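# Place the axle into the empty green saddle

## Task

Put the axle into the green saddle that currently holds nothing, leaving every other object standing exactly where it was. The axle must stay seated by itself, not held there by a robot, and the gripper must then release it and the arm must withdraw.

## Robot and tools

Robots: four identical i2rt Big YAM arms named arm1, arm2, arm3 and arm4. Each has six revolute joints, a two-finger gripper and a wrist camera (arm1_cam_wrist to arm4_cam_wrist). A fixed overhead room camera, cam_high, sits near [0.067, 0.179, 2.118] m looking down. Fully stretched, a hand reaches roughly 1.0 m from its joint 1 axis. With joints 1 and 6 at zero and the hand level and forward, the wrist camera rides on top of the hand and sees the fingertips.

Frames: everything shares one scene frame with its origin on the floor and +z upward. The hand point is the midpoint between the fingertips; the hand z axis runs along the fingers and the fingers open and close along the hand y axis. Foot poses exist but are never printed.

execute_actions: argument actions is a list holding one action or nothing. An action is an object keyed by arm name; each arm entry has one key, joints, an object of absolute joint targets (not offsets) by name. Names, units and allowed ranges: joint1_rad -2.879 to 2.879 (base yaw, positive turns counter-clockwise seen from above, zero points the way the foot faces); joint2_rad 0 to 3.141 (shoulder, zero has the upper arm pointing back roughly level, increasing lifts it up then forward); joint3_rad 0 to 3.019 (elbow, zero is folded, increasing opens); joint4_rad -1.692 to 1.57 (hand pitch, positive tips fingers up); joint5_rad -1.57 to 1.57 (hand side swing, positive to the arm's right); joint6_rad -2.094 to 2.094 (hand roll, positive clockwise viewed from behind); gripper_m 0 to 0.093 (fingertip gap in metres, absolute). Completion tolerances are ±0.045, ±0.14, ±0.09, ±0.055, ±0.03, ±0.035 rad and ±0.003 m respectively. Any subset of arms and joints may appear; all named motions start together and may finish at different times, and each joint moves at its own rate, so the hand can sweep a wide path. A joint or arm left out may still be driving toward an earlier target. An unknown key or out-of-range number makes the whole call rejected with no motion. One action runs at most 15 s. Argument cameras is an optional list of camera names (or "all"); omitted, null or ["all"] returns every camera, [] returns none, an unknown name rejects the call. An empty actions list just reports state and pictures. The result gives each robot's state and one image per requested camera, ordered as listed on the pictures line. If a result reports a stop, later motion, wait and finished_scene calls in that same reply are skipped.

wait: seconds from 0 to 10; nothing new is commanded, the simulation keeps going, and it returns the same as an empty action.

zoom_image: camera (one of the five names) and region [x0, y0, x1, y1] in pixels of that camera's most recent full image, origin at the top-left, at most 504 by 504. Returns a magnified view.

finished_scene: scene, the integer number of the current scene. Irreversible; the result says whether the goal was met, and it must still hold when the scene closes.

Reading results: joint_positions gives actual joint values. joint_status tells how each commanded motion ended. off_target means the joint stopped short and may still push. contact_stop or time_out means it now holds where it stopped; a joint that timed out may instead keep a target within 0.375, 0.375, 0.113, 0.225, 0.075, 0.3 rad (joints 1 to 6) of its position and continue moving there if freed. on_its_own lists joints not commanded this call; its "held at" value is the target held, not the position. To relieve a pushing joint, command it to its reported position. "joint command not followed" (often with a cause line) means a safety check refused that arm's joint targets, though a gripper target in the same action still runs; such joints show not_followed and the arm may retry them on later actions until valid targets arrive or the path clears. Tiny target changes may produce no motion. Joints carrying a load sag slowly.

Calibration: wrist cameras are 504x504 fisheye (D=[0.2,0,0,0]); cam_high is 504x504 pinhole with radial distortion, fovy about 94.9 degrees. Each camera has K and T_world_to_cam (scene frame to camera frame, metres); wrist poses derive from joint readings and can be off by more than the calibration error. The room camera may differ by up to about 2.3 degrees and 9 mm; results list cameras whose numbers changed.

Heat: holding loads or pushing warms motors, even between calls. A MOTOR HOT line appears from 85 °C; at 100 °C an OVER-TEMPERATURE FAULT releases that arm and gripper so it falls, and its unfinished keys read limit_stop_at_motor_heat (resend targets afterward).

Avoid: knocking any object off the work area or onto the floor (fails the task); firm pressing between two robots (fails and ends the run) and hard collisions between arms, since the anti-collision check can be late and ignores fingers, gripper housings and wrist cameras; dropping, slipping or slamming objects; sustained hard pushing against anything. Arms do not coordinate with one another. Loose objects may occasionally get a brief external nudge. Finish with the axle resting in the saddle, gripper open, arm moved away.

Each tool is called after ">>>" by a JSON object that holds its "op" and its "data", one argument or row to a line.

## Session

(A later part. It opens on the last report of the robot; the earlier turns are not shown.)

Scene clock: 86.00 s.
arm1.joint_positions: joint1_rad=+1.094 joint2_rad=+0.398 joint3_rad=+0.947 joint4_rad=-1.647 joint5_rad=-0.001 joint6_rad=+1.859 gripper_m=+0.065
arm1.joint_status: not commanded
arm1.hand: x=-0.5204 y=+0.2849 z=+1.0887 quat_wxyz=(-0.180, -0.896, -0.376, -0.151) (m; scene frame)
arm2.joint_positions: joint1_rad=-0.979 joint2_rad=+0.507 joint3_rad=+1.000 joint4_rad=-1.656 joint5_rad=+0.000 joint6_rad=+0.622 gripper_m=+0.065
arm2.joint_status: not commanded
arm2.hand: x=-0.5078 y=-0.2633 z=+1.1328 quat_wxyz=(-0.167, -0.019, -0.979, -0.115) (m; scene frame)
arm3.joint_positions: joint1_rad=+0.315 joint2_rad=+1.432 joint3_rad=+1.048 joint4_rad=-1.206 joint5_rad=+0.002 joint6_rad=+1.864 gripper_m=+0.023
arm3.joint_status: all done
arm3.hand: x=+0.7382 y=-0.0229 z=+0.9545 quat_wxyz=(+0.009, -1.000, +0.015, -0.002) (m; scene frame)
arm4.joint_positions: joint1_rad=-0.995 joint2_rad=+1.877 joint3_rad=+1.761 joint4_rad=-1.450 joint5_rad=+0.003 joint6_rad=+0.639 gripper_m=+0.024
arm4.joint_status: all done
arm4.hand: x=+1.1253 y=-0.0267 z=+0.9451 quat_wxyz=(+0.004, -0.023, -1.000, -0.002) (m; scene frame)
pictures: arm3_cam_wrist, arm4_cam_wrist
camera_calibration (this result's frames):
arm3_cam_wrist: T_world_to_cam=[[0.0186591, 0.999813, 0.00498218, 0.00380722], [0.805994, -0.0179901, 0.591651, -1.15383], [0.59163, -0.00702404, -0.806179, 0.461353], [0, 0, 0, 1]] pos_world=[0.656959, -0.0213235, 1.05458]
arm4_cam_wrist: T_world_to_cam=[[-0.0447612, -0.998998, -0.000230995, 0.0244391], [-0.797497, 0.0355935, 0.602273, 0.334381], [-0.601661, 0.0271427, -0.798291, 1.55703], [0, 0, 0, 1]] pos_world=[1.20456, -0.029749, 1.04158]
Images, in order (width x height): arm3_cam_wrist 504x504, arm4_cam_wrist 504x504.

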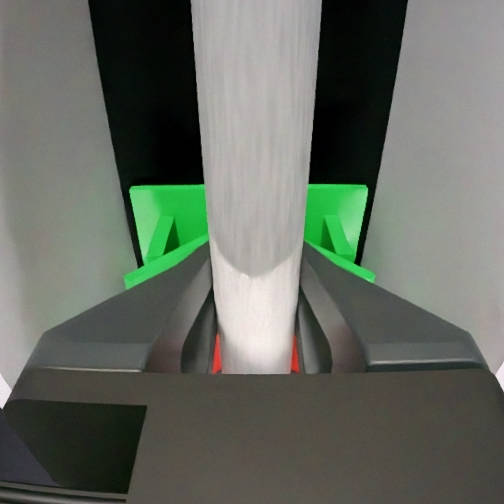

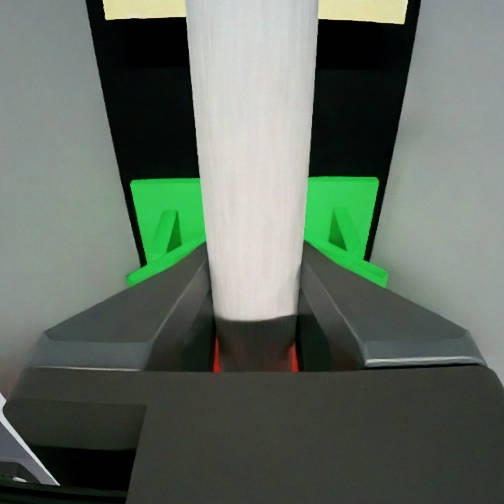

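Symmetric. Lower.

>>> {"op": "execute_actions", "data": {
  "actions": [
    {"arm3":{"joints":{"joint2_rad":1.455,"joint3_rad":0.99,"joint4_rad":-1.04}},"arm4":{"joints":{"joint2_rad":1.885,"joint3_rad":1.68,"joint4_rad":-1.31}}}
  ],
  "cameras": ["arm3_cam_wrist","arm4_cam_wrist"]
}}

>>> {"op": "execute_actions", "data": {
  "actions": [
    {"arm3":{"joints":{"joint2_rad":1.49,"joint3_rad":0.955,"joint4_rad":-0.97}},"arm4":{"joints":{"joint2_rad":1.9,"joint3_rad":1.64,"joint4_rad":-1.255}}}
  ],
  "cameras": ["arm3_cam_wrist","arm4_cam_wrist"]
}}

Scene clock: 87.23 s.
arm1.joint_positions: joint1_rad=+1.094 joint2_rad=+0.398 joint3_rad=+0.947 joint4_rad=-1.647 joint5_rad=-0.001 joint6_rad=+1.859 gripper_m=+0.065
arm1.joint_status: not commanded
arm1.hand: x=-0.5204 y=+0.2849 z=+1.0887 quat_wxyz=(-0.180, -0.896, -0.376, -0.151) (m; scene frame)
arm2.joint_positions: joint1_rad=-0.979 joint2_rad=+0.507 joint3_rad=+1.000 joint4_rad=-1.656 joint5_rad=+0.000 joint6_rad=+0.622 gripper_m=+0.065
arm2.joint_status: not commanded
arm2.hand: x=-0.5078 y=-0.2633 z=+1.1328 quat_wxyz=(-0.167, -0.019, -0.979, -0.115) (m; scene frame)
arm3.joint_positions: joint1_rad=+0.315 joint2_rad=+1.495 joint3_rad=+0.961 joint4_rad=-1.060 joint5_rad=+0.009 joint6_rad=+1.871 gripper_m=+0.023
arm3.joint_status: all done
arm3.hand: x=+0.7374 y=-0.0213 z=+0.9019 quat_wxyz=(+0.010, -1.000, +0.018, +0.001) (m; scene frame)
arm4.joint_positions: joint1_rad=-0.995 joint2_rad=+1.915 joint3_rad=+1.662 joint4_rad=-1.325 joint5_rad=+0.001 joint6_rad=+0.643 gripper_m=+0.024
arm4.joint_status: all done
arm4.hand: x=+1.1244 y=-0.0261 z=+0.8865 quat_wxyz=(+0.010, -0.025, -1.000, +0.001) (m; scene frame)
pictures: arm3_cam_wrist, arm4_cam_wrist
camera_calibration (this result's frames):
arm3_cam_wrist: T_world_to_cam=[[0.0254081, 0.999659, 0.00597721, -0.00333725], [0.810301, -0.0240962, 0.585518, -1.11978], [0.585463, -0.0100335, -0.810637, 0.427986], [0, 0, 0, 1]] pos_world=[0.65687, -0.019352, 1.00261]
arm4_cam_wrist: T_world_to_cam=[[-0.0484181, -0.998808, 0.0061069, 0.0234074], [-0.790498, 0.042056, 0.611019, 0.353531], [-0.610548, 0.0247569, -0.791592, 1.51373], [0, 0, 0, 1]] pos_world=[1.2048, -0.0289638, 0.982101]
Images, in order (width x height): arm3_cam_wrist 504x504, arm4_cam_wrist 504x504.

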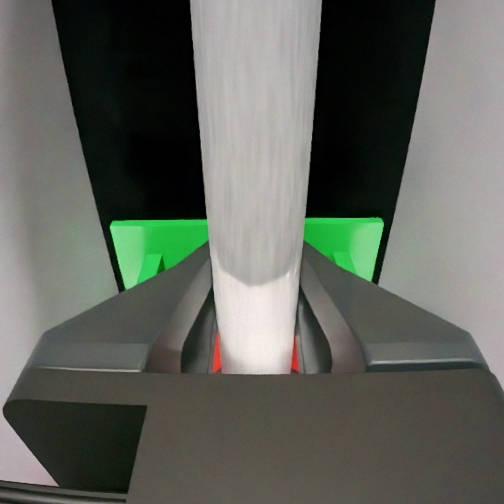

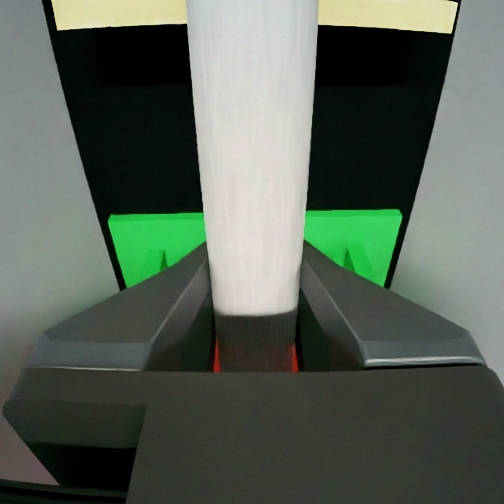

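Scene clock: 87.93 s.
arm1.joint_positions: joint1_rad=+1.094 joint2_rad=+0.398 joint3_rad=+0.947 joint4_rad=-1.647 joint5_rad=-0.001 joint6_rad=+1.859 gripper_m=+0.065
arm1.joint_status: not commanded
arm1.hand: x=-0.5204 y=+0.2849 z=+1.0887 quat_wxyz=(-0.180, -0.896, -0.376, -0.151) (m; scene frame)
arm2.joint_positions: joint1_rad=-0.979 joint2_rad=+0.507 joint3_rad=+1.000 joint4_rad=-1.656 joint5_rad=+0.000 joint6_rad=+0.622 gripper_m=+0.065
arm2.joint_status: not commanded
arm2.hand: x=-0.5078 y=-0.2633 z=+1.1328 quat_wxyz=(-0.167, -0.019, -0.979, -0.115) (m; scene frame)
arm3.joint_positions: joint1_rad=+0.315 joint2_rad=+1.522 joint3_rad=+0.929 joint4_rad=-0.993 joint5_rad=+0.008 joint6_rad=+1.871 gripper_m=+0.023
arm3.joint_status: all done
arm3.hand: x=+0.7379 y=-0.0215 z=+0.8816 quat_wxyz=(+0.006, -1.000, +0.018, +0.000) (m; scene frame)
arm4.joint_positions: joint1_rad=-0.995 joint2_rad=+1.917 joint3_rad=+1.628 joint4_rad=-1.273 joint5_rad=+0.003 joint6_rad=+0.643 gripper_m=+0.024
arm4.joint_status: all done
arm4.hand: x=+1.1252 y=-0.0258 z=+0.8729 quat_wxyz=(+0.003, -0.025, -1.000, -0.003) (m; scene frame)
pictures: arm3_cam_wrist, arm4_cam_wrist
camera_calibration (this result's frames):
arm3_cam_wrist: T_world_to_cam=[[0.0251291, 0.999683, -0.00137404, 0.00367351], [0.808429, -0.0195129, 0.58827, -1.10923], [0.588057, -0.0158935, -0.808664, 0.407428], [0, 0, 0, 1]] pos_world=[0.657052, -0.0188413, 0.982004]
arm4_cam_wrist: T_world_to_cam=[[-0.0489898, -0.998796, -0.00247809, 0.0320586], [-0.799229, 0.037713, 0.599842, 0.381903], [-0.599026, 0.0313667, -0.800115, 1.4981], [0, 0, 0, 1]] pos_world=[1.2042, -0.0293732, 0.969653]
Images, in order (width x height): arm3_cam_wrist 504x504, arm4_cam_wrist 504x504.

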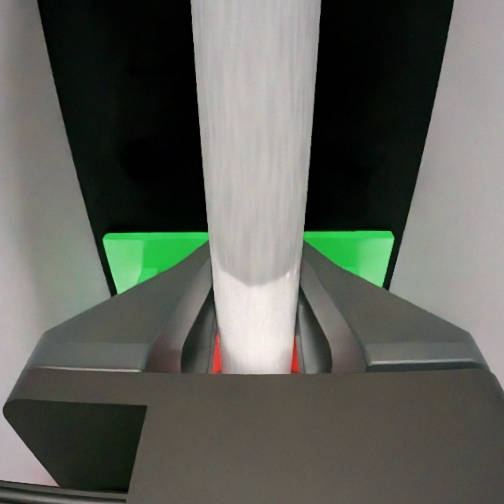

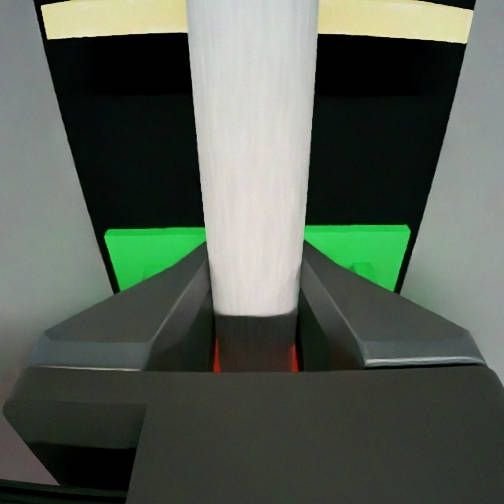

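Lower a bit more to confirm contact.

>>> {"op": "execute_actions", "data": {
  "actions": [
    {"arm3":{"joints":{"joint2_rad":1.52,"joint3_rad":0.93,"joint4_rad":-0.94}},"arm4":{"joints":{"joint2_rad":1.92,"joint3_rad":1.62,"joint4_rad":-1.225}}}
  ],
  "cameras": ["arm3_cam_wrist","arm4_cam_wrist"]
}}

Scene clock: 88.70 s.
arm1.joint_positions: joint1_rad=+1.094 joint2_rad=+0.398 joint3_rad=+0.947 joint4_rad=-1.647 joint5_rad=-0.001 joint6_rad=+1.859 gripper_m=+0.065
arm1.joint_status: not commanded
arm1.hand: x=-0.5204 y=+0.2849 z=+1.0887 quat_wxyz=(-0.180, -0.896, -0.376, -0.151) (m; scene frame)
arm2.joint_positions: joint1_rad=-0.979 joint2_rad=+0.507 joint3_rad=+1.000 joint4_rad=-1.656 joint5_rad=+0.000 joint6_rad=+0.622 gripper_m=+0.065
arm2.joint_status: not commanded
arm2.hand: x=-0.5078 y=-0.2633 z=+1.1328 quat_wxyz=(-0.167, -0.019, -0.979, -0.115) (m; scene frame)
arm3.joint_positions: joint1_rad=+0.315 joint2_rad=+1.532 joint3_rad=+0.920 joint4_rad=-0.962 joint5_rad=+0.005 joint6_rad=+1.871 gripper_m=+0.023
arm3.joint_status: all done
arm3.hand: x=+0.7390 y=-0.0238 z=+0.8748 quat_wxyz=(+0.001, -1.000, +0.018, -0.003) (m; scene frame)
arm4.joint_positions: joint1_rad=-1.000 joint2_rad=+1.917 joint3_rad=+1.619 joint4_rad=-1.263 joint5_rad=+0.008 joint6_rad=+0.642 gripper_m=+0.024
arm4.joint_status: all done
arm4.hand: x=+1.1266 y=-0.0296 z=+0.8694 quat_wxyz=(+0.001, -0.027, -1.000, -0.001) (m; scene frame)
pictures: arm3_cam_wrist, arm4_cam_wrist
camera_calibration (this result's frames):
arm3_cam_wrist: T_world_to_cam=[[0.0253114, 0.999613, -0.0115814, 0.0146728], [0.805142, -0.0135176, 0.592928, -1.10773], [0.592542, -0.0243325, -0.805172, 0.394649], [0, 0, 0, 1]] pos_world=[0.657659, -0.0200381, 0.974732]
arm4_cam_wrist: T_world_to_cam=[[-0.0527992, -0.998604, 0.00133877, 0.0292825], [-0.800908, 0.0431471, 0.59723, 0.389557], [-0.596455, 0.030461, -0.802069, 1.49499], [0, 0, 0, 1]] pos_world=[1.20524, -0.0331056, 0.966393]
Images, in order (width x height): arm3_cam_wrist 504x504, arm4_cam_wrist 504x504.

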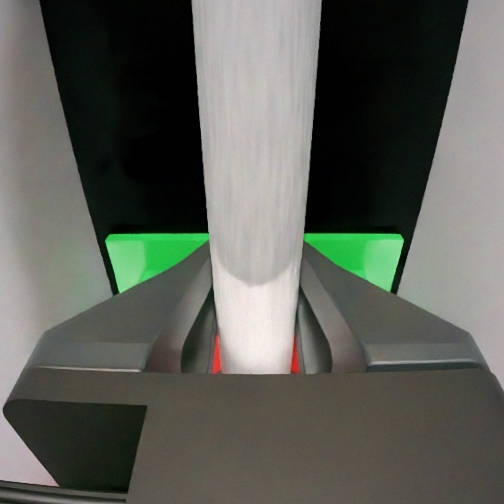

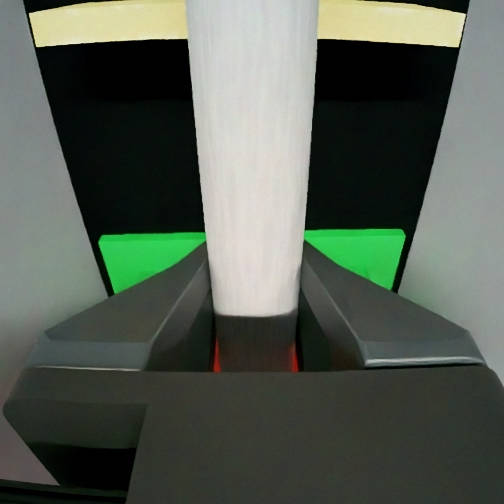

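>>> {"op": "execute_actions", "data": {
  "actions": [
    {"arm3":{"joints":{"gripper_m":0.055,"joint4_rad":-0.962}},"arm4":{"joints":{"gripper_m":0.055,"joint4_rad":-1.26}}}
  ],
  "cameras": ["arm3_cam_wrist","arm4_cam_wrist"]
}}

>>> {"op": "execute_actions", "data": {
  "actions": [
    {"arm3":{"joints":{"joint2_rad":1.424,"joint3_rad":1.095,"joint4_rad":-1.205}},"arm4":{"joints":{"joint2_rad":1.88,"joint3_rad":1.795,"joint4_rad":-1.455}}}
  ],
  "cameras": ["arm3_cam_wrist","arm4_cam_wrist"]
}}

>>> {"op": "execute_actions", "data": {
  "actions": [
    {"arm3":{"joints":{"joint2_rad":1.36,"joint3_rad":1.33,"joint4_rad":-1.5}},"arm4":{"joints":{"joint2_rad":1.86,"joint3_rad":2.04,"joint4_rad":-1.66}}}
  ],
  "cameras": ["arm3_cam_wrist","arm4_cam_wrist"]
}}

Scene clock: 89.73 s.
arm1.joint_positions: joint1_rad=+1.094 joint2_rad=+0.398 joint3_rad=+0.947 joint4_rad=-1.647 joint5_rad=-0.001 joint6_rad=+1.859 gripper_m=+0.065
arm1.joint_status: not commanded
arm1.hand: x=-0.5204 y=+0.2849 z=+1.0887 quat_wxyz=(-0.180, -0.896, -0.376, -0.151) (m; scene frame)
arm2.joint_positions: joint1_rad=-0.979 joint2_rad=+0.507 joint3_rad=+1.000 joint4_rad=-1.656 joint5_rad=+0.000 joint6_rad=+0.622 gripper_m=+0.065
arm2.joint_status: not commanded
arm2.hand: x=-0.5078 y=-0.2633 z=+1.1328 quat_wxyz=(-0.167, -0.019, -0.979, -0.115) (m; scene frame)
arm3.joint_positions: joint1_rad=+0.316 joint2_rad=+1.531 joint3_rad=+0.920 joint4_rad=-0.962 joint5_rad=+0.004 joint6_rad=+1.872 gripper_m=+0.055
arm3.joint_status: all done
arm3.hand: x=+0.7393 y=-0.0238 z=+0.8751 quat_wxyz=(+0.001, -1.000, +0.018, -0.004) (m; scene frame)
arm4.joint_positions: joint1_rad=-0.997 joint2_rad=+1.917 joint3_rad=+1.619 joint4_rad=-1.264 joint5_rad=+0.003 joint6_rad=+0.642 gripper_m=+0.055
arm4.joint_status: all done
arm4.hand: x=+1.1250 y=-0.0274 z=+0.8694 quat_wxyz=(+0.002, -0.026, -1.000, -0.003) (m; scene frame)
pictures: arm3_cam_wrist, arm4_cam_wrist
camera_calibration (this result's frames):
arm3_cam_wrist: T_world_to_cam=[[0.0260934, 0.999586, -0.0120912, 0.014526], [0.804577, -0.0138215, 0.593687, -1.10837], [0.593275, -0.0252196, -0.804605, 0.393649], [0, 0, 0, 1]] pos_world=[0.657851, -0.0199117, 0.974935]
arm4_cam_wrist: T_world_to_cam=[[-0.0497502, -0.99876, -0.00184564, 0.0307406], [-0.799456, 0.0387147, 0.599476, 0.384469], [-0.598662, 0.0312996, -0.80039, 1.49505], [0, 0, 0, 1]] pos_world=[1.20392, -0.0309766, 0.966199]
Images, in order (width x height): arm3_cam_wrist 504x504, arm4_cam_wrist 504x504.

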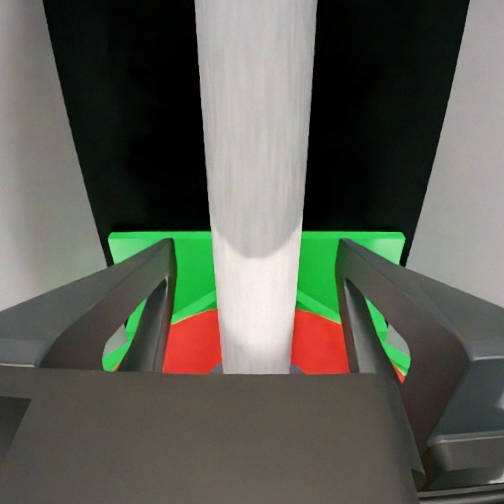

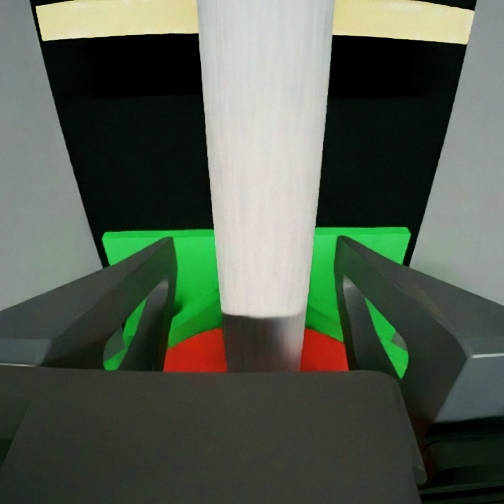

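Scene clock: 90.90 s.
arm1.joint_positions: joint1_rad=+1.094 joint2_rad=+0.398 joint3_rad=+0.947 joint4_rad=-1.647 joint5_rad=-0.001 joint6_rad=+1.859 gripper_m=+0.065
arm1.joint_status: not commanded
arm1.hand: x=-0.5204 y=+0.2849 z=+1.0887 quat_wxyz=(-0.180, -0.896, -0.376, -0.151) (m; scene frame)
arm2.joint_positions: joint1_rad=-0.979 joint2_rad=+0.507 joint3_rad=+1.000 joint4_rad=-1.656 joint5_rad=+0.000 joint6_rad=+0.622 gripper_m=+0.065
arm2.joint_status: not commanded
arm2.hand: x=-0.5078 y=-0.2633 z=+1.1328 quat_wxyz=(-0.167, -0.019, -0.979, -0.115) (m; scene frame)
arm3.joint_positions: joint1_rad=+0.316 joint2_rad=+1.421 joint3_rad=+1.062 joint4_rad=-1.193 joint5_rad=+0.004 joint6_rad=+1.872 gripper_m=+0.055
arm3.joint_status: all done
arm3.hand: x=+0.7403 y=-0.0313 z=+0.9639 quat_wxyz=(-0.010, -1.000, +0.019, -0.007) (m; scene frame)
arm4.joint_positions: joint1_rad=-0.997 joint2_rad=+1.874 joint3_rad=+1.757 joint4_rad=-1.444 joint5_rad=+0.003 joint6_rad=+0.642 gripper_m=+0.055
arm4.joint_status: all done
arm4.hand: x=+1.1259 y=-0.0278 z=+0.9449 quat_wxyz=(+0.002, -0.026, -1.000, -0.003) (m; scene frame)
pictures: arm3_cam_wrist, arm4_cam_wrist
camera_calibration (this result's frames):
arm3_cam_wrist: T_world_to_cam=[[0.0268454, 0.99911, -0.032547, 0.0422063], [0.801245, -0.00203768, 0.598332, -1.16363], [0.597733, -0.0421406, -0.800587, 0.456648], [0, 0, 0, 1]] pos_world=[0.658263, -0.0252964, 1.0632]
arm4_cam_wrist: T_world_to_cam=[[-0.0497537, -0.998759, -0.00207357, 0.0307545], [-0.799645, 0.0385907, 0.599231, 0.340393], [-0.598408, 0.0314721, -0.800573, 1.55589], [0, 0, 0, 1]] pos_world=[1.20478, -0.0313869, 1.04169]
Images, in order (width x height): arm3_cam_wrist 504x504, arm4_cam_wrist 504x504.

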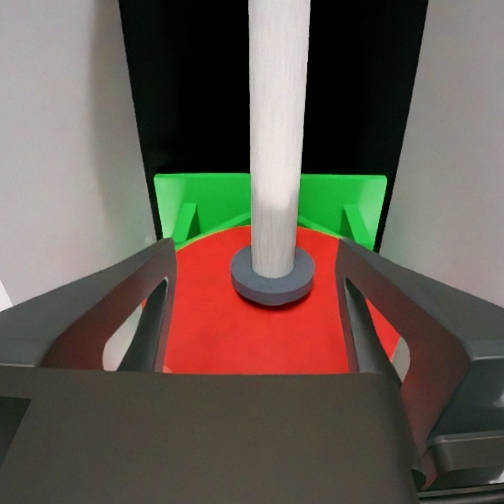

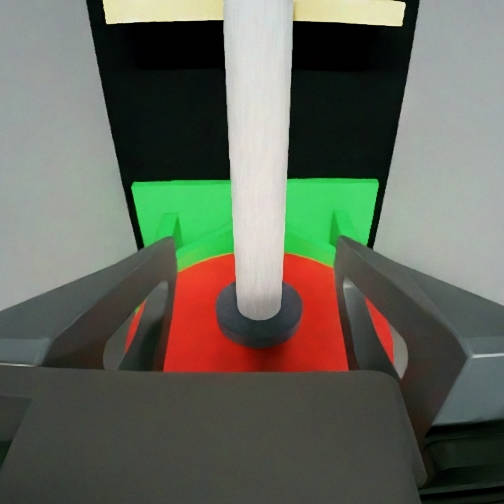

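Scene clock: 92.00 s.
arm1.joint_positions: joint1_rad=+1.094 joint2_rad=+0.398 joint3_rad=+0.947 joint4_rad=-1.647 joint5_rad=-0.001 joint6_rad=+1.859 gripper_m=+0.065
arm1.joint_status: not commanded
arm1.hand: x=-0.5204 y=+0.2849 z=+1.0887 quat_wxyz=(-0.180, -0.896, -0.376, -0.151) (m; scene frame)
arm2.joint_positions: joint1_rad=-0.979 joint2_rad=+0.507 joint3_rad=+1.000 joint4_rad=-1.656 joint5_rad=+0.000 joint6_rad=+0.622 gripper_m=+0.065
arm2.joint_status: not commanded
arm2.hand: x=-0.5078 y=-0.2633 z=+1.1328 quat_wxyz=(-0.167, -0.019, -0.979, -0.115) (m; scene frame)
arm3.joint_positions: joint1_rad=+0.316 joint2_rad=+1.358 joint3_rad=+1.288 joint4_rad=-1.488 joint5_rad=+0.004 joint6_rad=+1.873 gripper_m=+0.055
arm3.joint_status: all done
arm3.hand: x=+0.7385 y=-0.0290 z=+1.0712 quat_wxyz=(-0.007, -1.000, +0.019, -0.006) (m; scene frame)
arm4.joint_positions: joint1_rad=-0.997 joint2_rad=+1.852 joint3_rad=+2.002 joint4_rad=-1.649 joint5_rad=+0.003 joint6_rad=+0.642 gripper_m=+0.055
arm4.joint_status: all done
arm4.hand: x=+1.1325 y=-0.0246 z=+1.0510 quat_wxyz=(-0.023, -0.026, -0.999, -0.021) (m; scene frame)
pictures: arm3_cam_wrist, arm4_cam_wrist
camera_calibration (this result's frames):
arm3_cam_wrist: T_world_to_cam=[[0.0271057, 0.999289, -0.0262237, 0.0365301], [0.802033, -0.00608188, 0.597249, -1.22589], [0.596665, -0.0372211, -0.801627, 0.545769], [0, 0, 0, 1]] pos_world=[0.656571, -0.0236456, 1.17062]
arm4_cam_wrist: T_world_to_cam=[[-0.0493366, -0.997991, -0.039748, 0.0735971], [-0.82958, 0.0187842, 0.558072, 0.358648], [-0.556205, 0.0605075, -0.82884, 1.62739], [0, 0, 0, 1]] pos_world=[1.20632, -0.0317568, 1.15162]
Images, in order (width x height): arm3_cam_wrist 504x504, arm4_cam_wrist 504x504.

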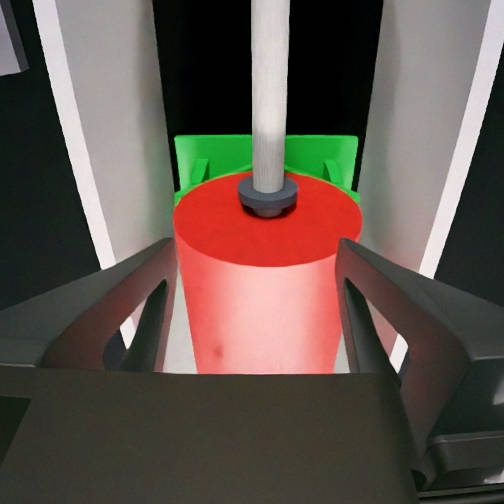

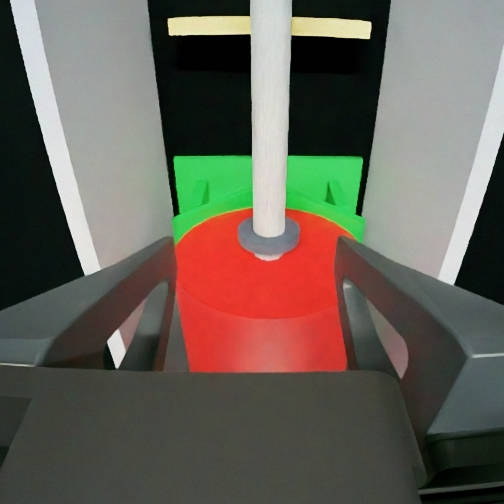

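>>> {"op": "execute_actions", "data": {
  "actions": [
    {"arm3":{"joints":{"joint2_rad":0.6,"joint3_rad":1.0,"joint4_rad":-1.6}},"arm4":{"joints":{"joint2_rad":1.0,"joint3_rad":1.5}}}
  ],
  "cameras": ["cam_high"]
}}

Scene clock: 93.80 s.
arm1.joint_positions: joint1_rad=+1.094 joint2_rad=+0.398 joint3_rad=+0.947 joint4_rad=-1.647 joint5_rad=-0.001 joint6_rad=+1.859 gripper_m=+0.065
arm1.joint_status: not commanded
arm1.hand: x=-0.5204 y=+0.2849 z=+1.0887 quat_wxyz=(-0.180, -0.896, -0.376, -0.151) (m; scene frame)
arm2.joint_positions: joint1_rad=-0.979 joint2_rad=+0.507 joint3_rad=+1.000 joint4_rad=-1.656 joint5_rad=+0.000 joint6_rad=+0.622 gripper_m=+0.065
arm2.joint_status: not commanded
arm2.hand: x=-0.5078 y=-0.2633 z=+1.1328 quat_wxyz=(-0.167, -0.019, -0.979, -0.115) (m; scene frame)
arm3.joint_positions: joint1_rad=+0.316 joint2_rad=+0.594 joint3_rad=+1.011 joint4_rad=-1.591 joint5_rad=+0.004 joint6_rad=+1.873 gripper_m=+0.055
arm3.joint_status: all done
arm3.hand: x=+0.6847 y=+0.1661 z=+1.1546 quat_wxyz=(-0.190, -0.980, +0.020, -0.059) (m; scene frame)
arm4.joint_positions: joint1_rad=-0.997 joint2_rad=+0.998 joint3_rad=+1.502 joint4_rad=-1.652 joint5_rad=+0.003 joint6_rad=+0.642 gripper_m=+0.055
arm4.joint_status: all done
arm4.hand: x=+0.9034 y=-0.1803 z=+1.2124 quat_wxyz=(-0.165, -0.027, -0.978, -0.122) (m; scene frame)
pictures: cam_high
Images, in order (width x height): cam_high 504x504.

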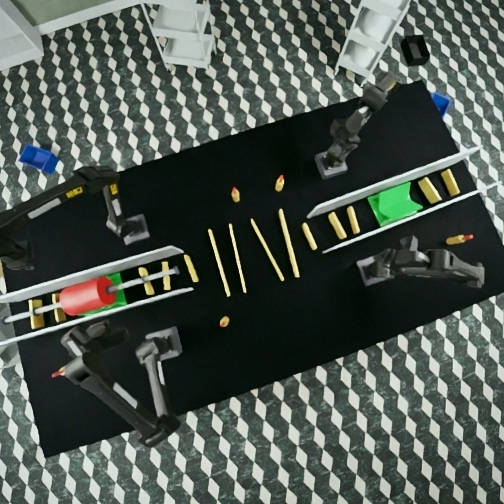

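>>> {"op": "finished_scene", "data": {
  "scene": 2
}}

The scene is finished: the task was done.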